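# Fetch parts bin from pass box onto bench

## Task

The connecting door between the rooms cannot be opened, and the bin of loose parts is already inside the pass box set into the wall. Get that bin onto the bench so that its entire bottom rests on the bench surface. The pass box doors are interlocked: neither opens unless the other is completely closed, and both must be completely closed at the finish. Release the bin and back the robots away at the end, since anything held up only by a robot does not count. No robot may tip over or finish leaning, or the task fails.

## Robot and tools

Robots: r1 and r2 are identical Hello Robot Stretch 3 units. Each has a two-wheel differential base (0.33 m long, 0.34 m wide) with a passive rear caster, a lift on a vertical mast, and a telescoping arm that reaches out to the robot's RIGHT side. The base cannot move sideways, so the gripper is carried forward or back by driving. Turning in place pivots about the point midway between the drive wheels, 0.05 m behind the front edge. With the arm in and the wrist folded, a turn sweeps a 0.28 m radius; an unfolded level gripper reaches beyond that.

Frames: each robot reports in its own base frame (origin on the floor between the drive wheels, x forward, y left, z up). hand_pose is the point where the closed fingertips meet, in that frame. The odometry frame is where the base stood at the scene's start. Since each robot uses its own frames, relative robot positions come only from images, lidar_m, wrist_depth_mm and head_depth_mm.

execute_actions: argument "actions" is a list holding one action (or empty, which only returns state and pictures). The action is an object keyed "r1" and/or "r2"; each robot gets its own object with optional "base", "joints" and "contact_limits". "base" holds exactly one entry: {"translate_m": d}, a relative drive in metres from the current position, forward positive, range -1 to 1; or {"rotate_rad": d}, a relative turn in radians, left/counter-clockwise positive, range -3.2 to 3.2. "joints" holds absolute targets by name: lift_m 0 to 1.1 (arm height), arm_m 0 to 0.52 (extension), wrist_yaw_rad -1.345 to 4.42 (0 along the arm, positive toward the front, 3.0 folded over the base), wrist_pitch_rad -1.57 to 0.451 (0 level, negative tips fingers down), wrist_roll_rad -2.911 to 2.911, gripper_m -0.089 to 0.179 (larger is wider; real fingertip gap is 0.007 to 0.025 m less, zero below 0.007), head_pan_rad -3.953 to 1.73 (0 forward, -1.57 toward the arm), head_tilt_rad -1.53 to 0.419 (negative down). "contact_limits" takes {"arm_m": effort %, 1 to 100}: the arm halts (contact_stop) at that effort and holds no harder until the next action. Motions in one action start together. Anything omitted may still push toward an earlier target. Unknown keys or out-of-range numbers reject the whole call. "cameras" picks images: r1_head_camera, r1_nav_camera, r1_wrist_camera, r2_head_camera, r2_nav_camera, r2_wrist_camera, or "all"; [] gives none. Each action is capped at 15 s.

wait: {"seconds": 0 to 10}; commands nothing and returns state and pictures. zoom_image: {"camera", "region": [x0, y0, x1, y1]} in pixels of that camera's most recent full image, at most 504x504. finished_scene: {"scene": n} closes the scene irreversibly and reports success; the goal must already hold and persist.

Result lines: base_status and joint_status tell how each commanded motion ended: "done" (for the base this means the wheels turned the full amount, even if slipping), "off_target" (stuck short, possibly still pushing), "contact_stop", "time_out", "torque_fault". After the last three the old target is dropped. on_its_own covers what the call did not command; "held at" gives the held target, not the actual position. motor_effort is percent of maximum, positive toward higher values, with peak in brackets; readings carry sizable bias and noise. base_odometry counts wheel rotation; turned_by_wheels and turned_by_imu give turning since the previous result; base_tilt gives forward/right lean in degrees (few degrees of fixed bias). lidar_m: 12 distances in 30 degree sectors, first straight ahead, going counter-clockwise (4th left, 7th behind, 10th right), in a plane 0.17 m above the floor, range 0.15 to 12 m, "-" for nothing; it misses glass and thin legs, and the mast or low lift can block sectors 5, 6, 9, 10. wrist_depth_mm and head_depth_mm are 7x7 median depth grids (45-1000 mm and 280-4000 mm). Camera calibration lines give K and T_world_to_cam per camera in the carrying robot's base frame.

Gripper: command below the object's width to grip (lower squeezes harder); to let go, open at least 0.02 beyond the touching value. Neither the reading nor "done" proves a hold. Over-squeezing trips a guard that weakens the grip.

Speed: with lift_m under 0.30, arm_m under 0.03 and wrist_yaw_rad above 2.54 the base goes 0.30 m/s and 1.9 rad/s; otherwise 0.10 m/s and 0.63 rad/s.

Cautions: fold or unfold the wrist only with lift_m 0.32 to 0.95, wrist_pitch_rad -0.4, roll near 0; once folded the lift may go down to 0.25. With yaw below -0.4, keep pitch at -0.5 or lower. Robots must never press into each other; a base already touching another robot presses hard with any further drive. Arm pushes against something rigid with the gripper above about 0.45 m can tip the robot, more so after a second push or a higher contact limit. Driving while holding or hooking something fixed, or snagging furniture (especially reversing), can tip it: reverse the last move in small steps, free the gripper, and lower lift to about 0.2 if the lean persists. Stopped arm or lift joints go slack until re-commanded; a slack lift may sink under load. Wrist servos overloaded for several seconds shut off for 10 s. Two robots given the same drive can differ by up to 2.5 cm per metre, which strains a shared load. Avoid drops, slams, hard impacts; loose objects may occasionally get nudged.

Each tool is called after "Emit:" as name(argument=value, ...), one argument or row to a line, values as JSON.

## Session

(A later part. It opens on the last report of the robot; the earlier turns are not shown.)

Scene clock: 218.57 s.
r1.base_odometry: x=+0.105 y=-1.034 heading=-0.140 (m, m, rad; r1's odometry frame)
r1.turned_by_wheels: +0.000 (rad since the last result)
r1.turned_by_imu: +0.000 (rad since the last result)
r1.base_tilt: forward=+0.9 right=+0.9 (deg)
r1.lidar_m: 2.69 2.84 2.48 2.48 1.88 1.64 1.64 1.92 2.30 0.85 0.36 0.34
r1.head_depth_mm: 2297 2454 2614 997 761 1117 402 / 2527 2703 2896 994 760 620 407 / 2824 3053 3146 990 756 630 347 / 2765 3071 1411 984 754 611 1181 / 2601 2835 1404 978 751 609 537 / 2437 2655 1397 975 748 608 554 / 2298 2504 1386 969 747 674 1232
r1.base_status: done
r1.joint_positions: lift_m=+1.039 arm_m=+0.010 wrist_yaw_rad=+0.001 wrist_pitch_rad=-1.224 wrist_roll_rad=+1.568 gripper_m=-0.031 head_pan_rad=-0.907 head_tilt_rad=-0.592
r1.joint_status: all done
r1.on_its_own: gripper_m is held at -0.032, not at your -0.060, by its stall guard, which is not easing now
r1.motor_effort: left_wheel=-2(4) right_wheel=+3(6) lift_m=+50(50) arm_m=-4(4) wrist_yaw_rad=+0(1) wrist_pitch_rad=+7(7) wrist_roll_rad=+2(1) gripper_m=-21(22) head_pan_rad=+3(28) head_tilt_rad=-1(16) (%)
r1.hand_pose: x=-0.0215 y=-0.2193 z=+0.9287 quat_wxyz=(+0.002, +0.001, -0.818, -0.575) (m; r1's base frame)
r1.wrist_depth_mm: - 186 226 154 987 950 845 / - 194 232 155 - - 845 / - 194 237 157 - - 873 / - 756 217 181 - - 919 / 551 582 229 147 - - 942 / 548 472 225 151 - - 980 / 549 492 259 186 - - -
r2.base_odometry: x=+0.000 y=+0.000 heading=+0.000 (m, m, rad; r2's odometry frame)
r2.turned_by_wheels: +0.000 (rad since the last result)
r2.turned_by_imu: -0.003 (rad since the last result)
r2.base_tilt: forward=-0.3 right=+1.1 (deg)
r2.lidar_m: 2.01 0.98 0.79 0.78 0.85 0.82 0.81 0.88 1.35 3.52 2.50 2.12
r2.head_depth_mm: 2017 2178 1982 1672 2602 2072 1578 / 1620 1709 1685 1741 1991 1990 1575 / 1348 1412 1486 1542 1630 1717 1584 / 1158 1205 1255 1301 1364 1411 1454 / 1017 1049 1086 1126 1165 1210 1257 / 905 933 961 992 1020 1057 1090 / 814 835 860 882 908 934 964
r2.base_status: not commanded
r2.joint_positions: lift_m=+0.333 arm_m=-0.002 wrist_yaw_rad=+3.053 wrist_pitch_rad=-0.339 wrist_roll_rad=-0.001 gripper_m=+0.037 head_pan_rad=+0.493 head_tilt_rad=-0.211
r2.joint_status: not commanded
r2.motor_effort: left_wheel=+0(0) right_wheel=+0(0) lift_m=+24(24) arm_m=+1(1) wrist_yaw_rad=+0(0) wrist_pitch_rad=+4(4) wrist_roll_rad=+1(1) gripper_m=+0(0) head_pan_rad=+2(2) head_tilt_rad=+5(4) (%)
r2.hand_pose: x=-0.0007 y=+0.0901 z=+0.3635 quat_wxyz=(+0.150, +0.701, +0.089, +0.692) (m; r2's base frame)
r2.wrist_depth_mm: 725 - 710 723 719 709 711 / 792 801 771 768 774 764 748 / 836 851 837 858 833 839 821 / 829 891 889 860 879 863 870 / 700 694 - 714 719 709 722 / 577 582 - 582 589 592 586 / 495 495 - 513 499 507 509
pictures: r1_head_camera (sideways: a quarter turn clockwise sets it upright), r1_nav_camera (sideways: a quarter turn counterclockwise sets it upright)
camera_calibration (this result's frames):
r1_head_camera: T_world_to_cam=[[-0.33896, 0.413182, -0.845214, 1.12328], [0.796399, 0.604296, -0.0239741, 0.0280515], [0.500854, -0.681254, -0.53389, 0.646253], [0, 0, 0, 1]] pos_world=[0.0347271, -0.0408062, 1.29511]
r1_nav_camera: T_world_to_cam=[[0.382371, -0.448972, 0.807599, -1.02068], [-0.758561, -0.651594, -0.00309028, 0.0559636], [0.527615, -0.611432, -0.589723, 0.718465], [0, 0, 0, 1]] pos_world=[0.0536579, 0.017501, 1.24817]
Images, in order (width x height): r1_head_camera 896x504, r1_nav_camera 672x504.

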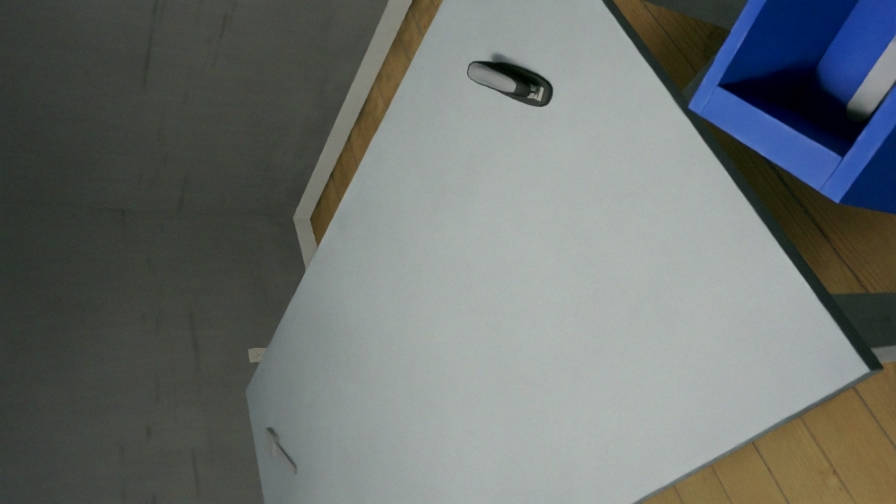

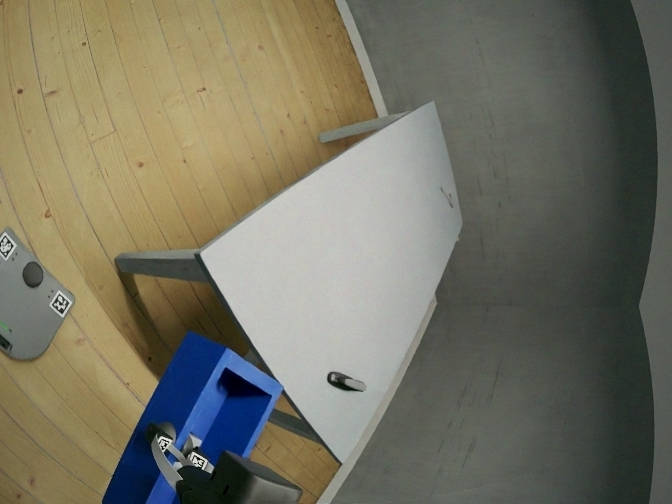

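Emit:
execute_actions(
  actions=[
    {"r1":{"base":{"translate_m":0.65}}},
  ],
  cameras=[],
)

Emit:
execute_actions(
  actions=[
    {"r1":{"base":{"rotate_rad":-0.16},"joints":{"head_pan_rad":-1.57,"head_tilt_rad":-0.8}}},
  ],
  cameras=[],
)

Emit:
execute_actions(
  actions=[
    {"r1":{"joints":{"arm_m":0.33}}},
  ],
  cameras=["r1_nav_camera","r1_head_camera"],
)

Scene clock: 231.87 s.
r1.base_odometry: x=+0.748 y=-1.125 heading=-0.140 (m, m, rad; r1's odometry frame)
r1.turned_by_wheels: +0.000 (rad since the last result)
r1.turned_by_imu: +0.000 (rad since the last result)
r1.base_tilt: forward=+0.8 right=+0.9 (deg)
r1.lidar_m: 2.06 2.42 2.29 2.29 2.59 2.27 2.27 0.42 0.97 0.98 1.15 1.16
r1.head_depth_mm: 2479 2635 2784 997 761 616 402 / 2502 2770 2990 993 759 597 407 / 2302 2552 1425 987 756 629 346 / 2133 2366 1411 982 752 1364 1237 / 2002 2175 2272 980 805 1469 1239 / 1876 2044 2173 974 1744 1471 1231 / 1765 1909 2051 1228 1687 1464 1227
r1.base_status: done
r1.joint_positions: lift_m=+1.039 arm_m=+0.010 wrist_yaw_rad=+0.001 wrist_pitch_rad=-1.224 wrist_roll_rad=+1.568 gripper_m=-0.031 head_pan_rad=-0.907 head_tilt_rad=-0.592
r1.joint_status: not commanded
r1.on_its_own: gripper_m is held at -0.032, not at your -0.060, by its stall guard, which is not easing now
r1.motor_effort: left_wheel=-2(4) right_wheel=+2(6) lift_m=+50(50) arm_m=-4(4) wrist_yaw_rad=-1(0) wrist_pitch_rad=+7(7) wrist_roll_rad=+1(1) gripper_m=-21(21) head_pan_rad=+2(1) head_tilt_rad=-3(3) (%)
r1.hand_pose: x=-0.0215 y=-0.2193 z=+0.9287 quat_wxyz=(+0.002, +0.001, -0.818, -0.575) (m; r1's base frame)
r1.wrist_depth_mm: 433 185 227 154 - 924 849 / 457 194 234 155 - - 857 / 470 195 238 157 - - 878 / 488 435 217 181 - 1000 936 / 518 448 230 147 - - 939 / 544 475 223 151 - - 957 / 581 491 258 186 - - 994
r2.base_odometry: x=+0.000 y=+0.000 heading=+0.000 (m, m, rad; r2's odometry frame)
r2.turned_by_wheels: +0.000 (rad since the last result)
r2.turned_by_imu: -0.003 (rad since the last result)
r2.base_tilt: forward=-0.1 right=+1.1 (deg)
r2.lidar_m: 2.01 0.98 0.78 0.78 0.85 0.82 0.81 0.88 1.35 3.51 2.49 2.12
r2.head_depth_mm: 2019 2182 1959 1676 2602 2056 1564 / 1628 1695 1695 1732 1988 1965 1573 / 1351 1415 1480 1549 1625 1711 1580 / 1160 1208 1253 1305 1357 1414 1451 / 1016 1053 1085 1126 1161 1213 1255 / 906 932 957 989 1018 1048 1091 / 818 838 859 882 910 933 962
r2.base_status: not commanded
r2.joint_positions: lift_m=+0.333 arm_m=-0.002 wrist_yaw_rad=+3.053 wrist_pitch_rad=-0.339 wrist_roll_rad=-0.001 gripper_m=+0.037 head_pan_rad=+0.493 head_tilt_rad=-0.211
r2.joint_status: not commanded
r2.motor_effort: left_wheel=+0(0) right_wheel=+0(1) lift_m=+24(24) arm_m=+0(1) wrist_yaw_rad=+0(0) wrist_pitch_rad=+5(4) wrist_roll_rad=+1(0) gripper_m=+0(0) head_pan_rad=+2(2) head_tilt_rad=+4(5) (%)
r2.hand_pose: x=-0.0007 y=+0.0901 z=+0.3635 quat_wxyz=(+0.150, +0.701, +0.089, +0.692) (m; r2's base frame)
r2.wrist_depth_mm: 749 - 731 728 717 701 713 / 793 803 781 782 768 763 753 / 849 860 849 838 821 824 826 / 839 873 880 867 863 867 865 / 691 692 - 710 711 721 709 / 573 571 - 577 589 595 589 / 493 496 - 514 500 502 507
pictures: none
No camera images: the call's "cameras" was empty. Leave "cameras" out to get every camera's image.

Scene clock: 233.33 s.
r1.base_odometry: x=+0.748 y=-1.125 heading=-0.300 (m, m, rad; r1's odometry frame)
r1.turned_by_wheels: -0.160 (rad since the last result)
r1.turned_by_imu: -0.162 (rad since the last result)
r1.base_tilt: forward=+0.8 right=+0.9 (deg)
r1.lidar_m: 2.06 2.23 2.32 2.29 2.49 2.29 2.27 0.42 0.44 0.97 1.05 1.16
r1.head_depth_mm: 2041 - - - - 385 947 / 2087 - - - - 382 1144 / 2100 - - - - - 1146 / 2123 2421 940 752 - - 1139 / 2155 2417 937 746 453 372 1134 / 2171 2436 933 744 430 380 1116 / 2198 2463 928 745 617 551 1128
r1.base_status: done
r1.joint_positions: lift_m=+1.039 arm_m=+0.010 wrist_yaw_rad=+0.001 wrist_pitch_rad=-1.224 wrist_roll_rad=+1.568 gripper_m=-0.031 head_pan_rad=-1.563 head_tilt_rad=-0.790
r1.joint_status: all done
r1.on_its_own: gripper_m is held at -0.032, not at your -0.060, by its stall guard, which is not easing now
r1.motor_effort: left_wheel=+3(8) right_wheel=-2(5) lift_m=+50(50) arm_m=-4(4) wrist_yaw_rad=-1(0) wrist_pitch_rad=+7(7) wrist_roll_rad=+1(2) gripper_m=-22(21) head_pan_rad=-3(24) head_tilt_rad=-2(14) (%)
r1.hand_pose: x=-0.0215 y=-0.2193 z=+0.9287 quat_wxyz=(+0.002, +0.001, -0.818, -0.575) (m; r1's base frame)
r1.wrist_depth_mm: 439 185 226 155 979 895 852 / 447 195 235 156 - - 848 / 476 196 238 157 - - 881 / 494 434 217 182 - - 909 / 520 451 228 148 - - 947 / 541 471 224 151 - - 952 / 571 495 257 187 - - 983
r2.base_odometry: x=+0.000 y=+0.000 heading=+0.000 (m, m, rad; r2's odometry frame)
r2.turned_by_wheels: +0.000 (rad since the last result)
r2.turned_by_imu: +0.000 (rad since the last result)
r2.base_tilt: forward=-0.1 right=+1.1 (deg)
r2.lidar_m: 2.01 0.98 0.79 0.78 0.85 0.82 0.81 0.88 1.35 3.51 2.49 2.12
r2.head_depth_mm: 2022 2158 1958 1672 2613 2062 1584 / 1620 1701 1695 1731 1986 1976 1575 / 1347 1412 1481 1555 1632 1717 1580 / 1160 1210 1252 1305 1358 1415 1461 / 1015 1051 1091 1126 1164 1203 1248 / 908 933 961 986 1021 1057 1089 / 817 837 860 881 904 938 961
r2.base_status: not commanded
r2.joint_positions: lift_m=+0.333 arm_m=-0.002 wrist_yaw_rad=+3.053 wrist_pitch_rad=-0.339 wrist_roll_rad=-0.001 gripper_m=+0.037 head_pan_rad=+0.493 head_tilt_rad=-0.211
r2.joint_status: not commanded
r2.motor_effort: left_wheel=+0(0) right_wheel=-1(2) lift_m=+24(24) arm_m=+1(1) wrist_yaw_rad=+0(0) wrist_pitch_rad=+4(4) wrist_roll_rad=+0(1) gripper_m=+0(0) head_pan_rad=+2(2) head_tilt_rad=+4(4) (%)
r2.hand_pose: x=-0.0007 y=+0.0901 z=+0.3635 quat_wxyz=(+0.150, +0.701, +0.089, +0.692) (m; r2's base frame)
r2.wrist_depth_mm: 728 - 717 715 716 722 704 / 804 801 787 778 762 762 760 / 835 875 855 850 830 819 809 / 837 869 868 878 860 870 859 / 689 700 - 704 714 721 725 / 570 575 - 585 591 597 607 / 488 492 - 514 500 505 509
pictures: none
No camera images: the call's "cameras" was empty. Leave "cameras" out to get every camera's image.

Scene clock: 236.90 s.
r1.base_odometry: x=+0.748 y=-1.125 heading=-0.300 (m, m, rad; r1's odometry frame)
r1.turned_by_wheels: +0.000 (rad since the last result)
r1.turned_by_imu: +0.000 (rad since the last result)
r1.base_tilt: forward=+0.8 right=+0.9 (deg)
r1.lidar_m: 2.06 2.23 2.32 2.29 2.49 2.29 2.27 0.42 0.44 0.98 1.05 1.17
r1.head_depth_mm: 2108 2344 958 760 631 562 955 / - 2314 666 696 629 561 1145 / - 2330 674 693 627 572 1144 / 2120 - 671 691 624 571 1142 / 2145 2413 669 690 623 1220 1133 / 2153 2445 898 721 619 1222 1129 / 2187 2437 927 741 617 1239 1131
r1.base_status: not commanded
r1.joint_positions: lift_m=+1.039 arm_m=+0.330 wrist_yaw_rad=+0.000 wrist_pitch_rad=-1.224 wrist_roll_rad=+1.568 gripper_m=-0.031 head_pan_rad=-1.563 head_tilt_rad=-0.790
r1.joint_status: all done
r1.on_its_own: gripper_m is held at -0.032, not at your -0.060, by its stall guard, which is not easing now
r1.motor_effort: left_wheel=+3(4) right_wheel=-2(1) lift_m=+50(50) arm_m=+3(3) wrist_yaw_rad=+0(0) wrist_pitch_rad=+7(7) wrist_roll_rad=+1(1) gripper_m=-21(21) head_pan_rad=-3(3) head_tilt_rad=-3(4) (%)
r1.hand_pose: x=-0.0215 y=-0.5387 z=+0.9287 quat_wxyz=(+0.001, +0.000, -0.818, -0.575) (m; r1's base frame)
r1.wrist_depth_mm: 437 185 225 155 280 260 240 / 453 194 234 155 288 269 247 / 472 197 236 158 299 276 251 / 492 433 216 181 303 282 261 / 523 444 230 147 314 290 267 / 553 467 224 151 316 296 273 / - 486 259 186 332 304 278
r2.base_odometry: x=+0.000 y=+0.000 heading=+0.000 (m, m, rad; r2's odometry frame)
r2.turned_by_wheels: +0.000 (rad since the last result)
r2.turned_by_imu: -0.001 (rad since the last result)
r2.base_tilt: forward=-0.1 right=+1.1 (deg)
r2.lidar_m: 2.01 0.98 0.78 0.78 0.85 0.82 0.81 0.88 1.34 3.50 2.49 2.13
r2.head_depth_mm: 2012 2152 1983 1665 2631 2060 1572 / 1621 1706 1699 1723 2005 1981 1581 / 1348 1405 1481 1557 1632 1718 1585 / 1162 1204 1252 1304 1359 1422 1447 / 1020 1050 1083 1124 1165 1205 1256 / 907 933 962 988 1021 1053 1093 / 817 838 859 883 908 937 965
r2.base_status: not commanded
r2.joint_positions: lift_m=+0.333 arm_m=-0.002 wrist_yaw_rad=+3.053 wrist_pitch_rad=-0.339 wrist_roll_rad=-0.001 gripper_m=+0.037 head_pan_rad=+0.493 head_tilt_rad=-0.211
r2.joint_status: not commanded
r2.motor_effort: left_wheel=+0(0) right_wheel=-1(1) lift_m=+24(24) arm_m=+1(1) wrist_yaw_rad=-1(1) wrist_pitch_rad=+4(5) wrist_roll_rad=+0(0) gripper_m=-1(1) head_pan_rad=+2(2) head_tilt_rad=+4(4) (%)
r2.hand_pose: x=-0.0007 y=+0.0901 z=+0.3635 quat_wxyz=(+0.150, +0.701, +0.089, +0.692) (m; r2's base frame)
r2.wrist_depth_mm: 734 - 724 728 709 710 701 / 795 799 782 780 762 755 753 / 849 843 843 833 827 832 824 / 824 890 871 878 870 854 861 / 681 691 - 707 719 719 726 / 582 583 - 583 587 595 599 / 487 492 - 514 501 505 508
pictures: r1_head_camera (sideways: a quarter turn clockwise sets it upright), r1_nav_camera (sideways: a quarter turn counterclockwise sets it upright)
camera_calibration (this result's frames):
r1_head_camera: T_world_to_cam=[[-0.0178778, 0.689914, -0.723671, 0.962879], [0.999651, -0.00174087, -0.0263554, 0.0299053], [-0.0194427, -0.723889, -0.689642, 0.852041], [0, 0, 0, 1]] pos_world=[0.00388532, -0.0474679, 1.2852]
r1_nav_camera: T_world_to_cam=[[0.0303909, -0.736284, 0.675989, -0.847001], [-0.998557, -0.0523154, -0.0120889, 0.0691408], [0.0442655, -0.674647, -0.736812, 0.912736], [0, 0, 0, 1]] pos_world=[0.0543795, -0.00424228, 1.24591]
Images, in order (width x height): r1_head_camera 896x504, r1_nav_camera 672x504.

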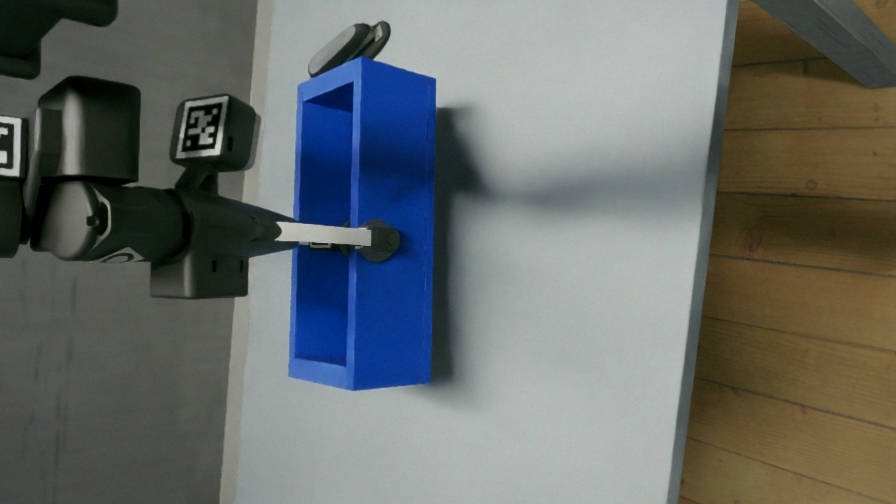

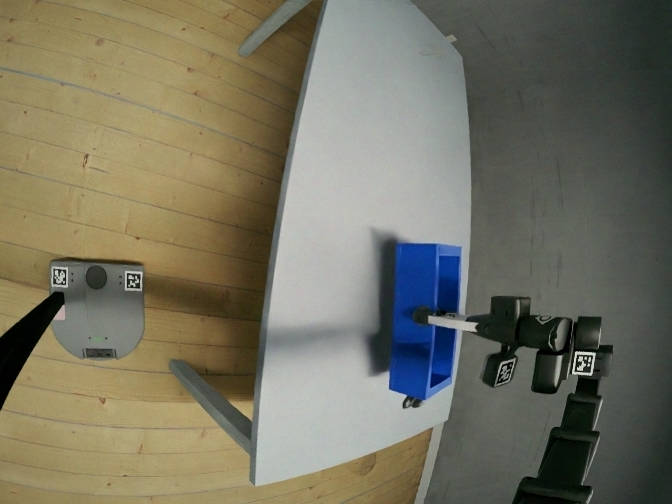

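Emit:
execute_actions(
  actions=[
    {"r1":{"base":{"translate_m":0.15},"joints":{"arm_m":0.28}}},
  ],
  cameras=[],
)

Emit:
execute_actions(
  actions=[
    {"r1":{"joints":{"lift_m":0.92}}},
  ],
  cameras=["r1_head_camera","r1_wrist_camera"],
)

Scene clock: 243.27 s.
r1.base_odometry: x=+0.892 y=-1.169 heading=-0.300 (m, m, rad; r1's odometry frame)
r1.turned_by_wheels: +0.000 (rad since the last result)
r1.turned_by_imu: -0.001 (rad since the last result)
r1.base_tilt: forward=+0.8 right=+0.9 (deg)
r1.lidar_m: 1.91 2.06 2.30 2.28 2.47 2.44 2.41 0.54 1.01 0.99 1.08 1.02
r1.head_depth_mm: 2113 2356 956 739 632 576 1149 / - - 662 590 628 574 1145 / - - 662 586 627 1232 1144 / 2139 - 643 591 625 1223 1138 / 2158 2415 654 582 623 1246 1135 / 2176 2435 928 702 621 1244 1130 / 2206 2458 926 742 619 1266 1132
r1.base_status: done
r1.joint_positions: lift_m=+1.039 arm_m=+0.280 wrist_yaw_rad=+0.000 wrist_pitch_rad=-1.224 wrist_roll_rad=+1.568 gripper_m=-0.031 head_pan_rad=-1.563 head_tilt_rad=-0.790
r1.joint_status: all done
r1.on_its_own: gripper_m is held at -0.032, not at your -0.060, by its stall guard, which is not easing now
r1.motor_effort: left_wheel=+3(8) right_wheel=-1(2) lift_m=+50(50) arm_m=-4(4) wrist_yaw_rad=+1(0) wrist_pitch_rad=+7(7) wrist_roll_rad=+1(1) gripper_m=-21(21) head_pan_rad=-2(3) head_tilt_rad=-2(3) (%)
r1.hand_pose: x=-0.0215 y=-0.4893 z=+0.9287 quat_wxyz=(+0.001, +0.000, -0.818, -0.575) (m; r1's base frame)
r1.wrist_depth_mm: 434 186 225 154 281 261 242 / 449 194 233 155 290 267 249 / 468 196 238 157 295 274 256 / 491 434 216 180 306 283 268 / 527 453 230 147 313 290 915 / 545 465 225 150 319 297 945 / 575 489 259 187 336 306 992
r2.base_odometry: x=+0.000 y=+0.000 heading=+0.000 (m, m, rad; r2's odometry frame)
r2.turned_by_wheels: +0.000 (rad since the last result)
r2.turned_by_imu: -0.002 (rad since the last result)
r2.base_tilt: forward=-0.1 right=+1.0 (deg)
r2.lidar_m: 2.01 0.98 0.78 0.78 0.84 0.82 0.81 0.88 1.35 3.50 2.49 2.13
r2.head_depth_mm: 1988 2134 1976 1665 2620 2062 1578 / 1610 1703 1684 1727 2008 1977 1586 / 1346 1414 1467 1551 1625 1708 1591 / 1169 1206 1250 1301 1359 1416 1451 / 1016 1046 1085 1128 1164 1208 1250 / 907 932 961 992 1023 1054 1089 / 817 836 858 881 906 932 965
r2.base_status: not commanded
r2.joint_positions: lift_m=+0.333 arm_m=-0.002 wrist_yaw_rad=+3.053 wrist_pitch_rad=-0.339 wrist_roll_rad=-0.001 gripper_m=+0.037 head_pan_rad=+0.493 head_tilt_rad=-0.211
r2.joint_status: not commanded
r2.motor_effort: left_wheel=+0(0) right_wheel=-1(1) lift_m=+24(24) arm_m=+1(0) wrist_yaw_rad=+0(0) wrist_pitch_rad=+5(4) wrist_roll_rad=+0(0) gripper_m=+0(0) head_pan_rad=+2(3) head_tilt_rad=+4(4) (%)
r2.hand_pose: x=-0.0007 y=+0.0901 z=+0.3635 quat_wxyz=(+0.150, +0.701, +0.089, +0.692) (m; r2's base frame)
r2.wrist_depth_mm: 738 - 717 723 715 717 698 / 784 799 786 772 773 761 760 / 844 867 852 850 837 827 820 / 821 877 886 881 865 875 866 / 694 695 - 703 720 710 727 / 573 574 - 586 588 590 597 / 488 491 - 516 501 504 508
pictures: none
No camera images: the call's "cameras" was empty. Leave "cameras" out to get every camera's image.

Scene clock: 245.20 s.
r1.base_odometry: x=+0.892 y=-1.169 heading=-0.300 (m, m, rad; r1's odometry frame)
r1.turned_by_wheels: +0.000 (rad since the last result)
r1.turned_by_imu: -0.001 (rad since the last result)
r1.base_tilt: forward=+0.8 right=+0.9 (deg)
r1.lidar_m: 1.91 2.07 2.31 2.28 2.46 2.44 2.42 0.54 1.01 0.99 1.08 1.03
r1.head_depth_mm: 2078 - - 739 630 575 1148 / 2092 - 918 645 629 573 1145 / 2076 - - 687 627 1234 1143 / 2143 2391 - 641 624 1227 1137 / 2163 2430 937 678 622 1244 1134 / 2201 2426 935 723 620 1243 1130 / 2215 2473 928 741 619 1265 1129
r1.base_status: not commanded
r1.joint_positions: lift_m=+0.943 arm_m=+0.280 wrist_yaw_rad=+0.000 wrist_pitch_rad=-1.230 wrist_roll_rad=+1.568 gripper_m=-0.031 head_pan_rad=-1.563 head_tilt_rad=-0.791
r1.joint_status: lift_m contact_stop (moved -0.097 of -0.119)
r1.on_its_own: gripper_m is held at -0.032, not at your -0.060, by its stall guard, which is not easing now; lift_m is slack since a contact_stop, until your next command for it (your +0.920 is given up)
r1.motor_effort: left_wheel=+1(6) right_wheel=+1(3) lift_m=+33(44) arm_m=+0(4) wrist_yaw_rad=-1(2) wrist_pitch_rad=+9(11) wrist_roll_rad=+1(1) gripper_m=-19(21) head_pan_rad=-3(2) head_tilt_rad=-3(3) (%)
r1.hand_pose: x=-0.0215 y=-0.4875 z=+0.8317 quat_wxyz=(+0.001, +0.001, -0.816, -0.577) (m; r1's base frame)
r1.wrist_depth_mm: 294 171 219 141 195 181 167 / 306 179 226 162 201 185 171 / 320 188 231 164 207 190 175 / 337 189 209 166 214 195 180 / 351 199 235 145 218 200 183 / 372 202 229 147 219 207 189 / 392 336 258 201 238 212 195
r2.base_odometry: x=+0.000 y=+0.000 heading=+0.000 (m, m, rad; r2's odometry frame)
r2.turned_by_wheels: +0.000 (rad since the last result)
r2.turned_by_imu: -0.001 (rad since the last result)
r2.base_tilt: forward=-0.2 right=+1.1 (deg)
r2.lidar_m: 2.01 0.98 0.79 0.78 0.85 0.82 0.81 0.88 1.35 3.50 2.49 2.12
r2.head_depth_mm: 2009 2159 1956 1670 2587 2061 1574 / 1628 1706 1687 1740 1992 1980 1574 / 1354 1416 1483 1545 1627 1728 1587 / 1158 1205 1248 1305 1365 1426 1453 / 1015 1049 1086 1129 1165 1208 1257 / 907 932 961 987 1020 1052 1095 / 815 837 860 887 905 933 961
r2.base_status: not commanded
r2.joint_positions: lift_m=+0.333 arm_m=-0.002 wrist_yaw_rad=+3.053 wrist_pitch_rad=-0.339 wrist_roll_rad=-0.001 gripper_m=+0.037 head_pan_rad=+0.493 head_tilt_rad=-0.211
r2.joint_status: not commanded
r2.motor_effort: left_wheel=+0(0) right_wheel=-1(1) lift_m=+24(24) arm_m=+1(0) wrist_yaw_rad=+0(1) wrist_pitch_rad=+5(4) wrist_roll_rad=+1(0) gripper_m=+0(0) head_pan_rad=+2(2) head_tilt_rad=+4(4) (%)
r2.hand_pose: x=-0.0007 y=+0.0901 z=+0.3635 quat_wxyz=(+0.150, +0.701, +0.089, +0.692) (m; r2's base frame)
r2.wrist_depth_mm: 734 - 722 733 717 710 688 / 788 807 782 780 777 761 750 / 853 872 843 832 839 820 820 / 826 882 894 867 873 846 854 / 691 695 - 698 714 719 723 / 573 572 - 581 593 589 599 / 490 496 - 510 494 505 505
pictures: r1_head_camera (sideways: a quarter turn clockwise sets it upright), r1_wrist_camera
camera_calibration (this result's frames):
r1_head_camera: T_world_to_cam=[[-0.0177362, 0.690252, -0.723352, 0.962462], [0.999651, -0.00193747, -0.0263597, 0.029911], [-0.0195963, -0.723567, -0.689976, 0.852477], [0, 0, 0, 1]] pos_world=[0.00387535, -0.0474598, 1.28518]
r1_wrist_camera: T_world_to_cam=[[0.0234034, 0.940778, -0.338215, 0.742167], [0.983614, 0.0388243, 0.176057, -0.0708943], [0.178761, -0.336793, -0.924454, 0.770684], [0, 0, 0, 1]] pos_world=[-0.0854049, -0.435901, 0.975956]
Images, in order (width x height): r1_head_camera 896x504, r1_wrist_camera 644x364.

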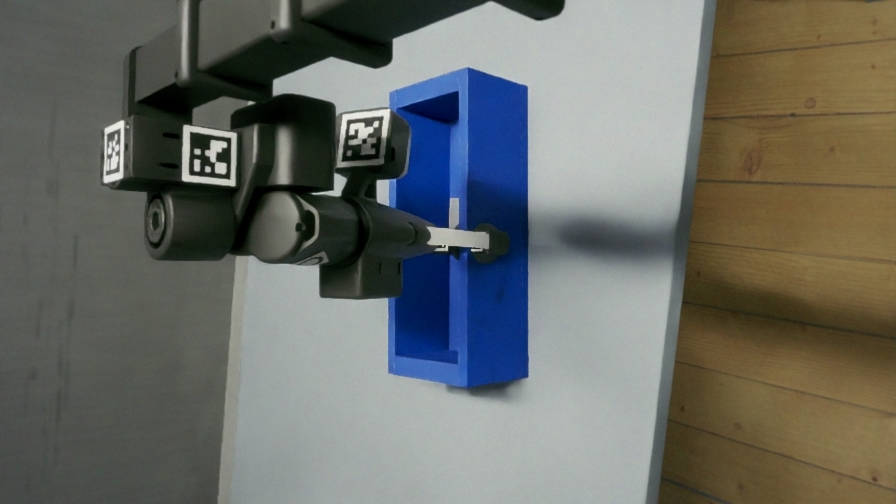

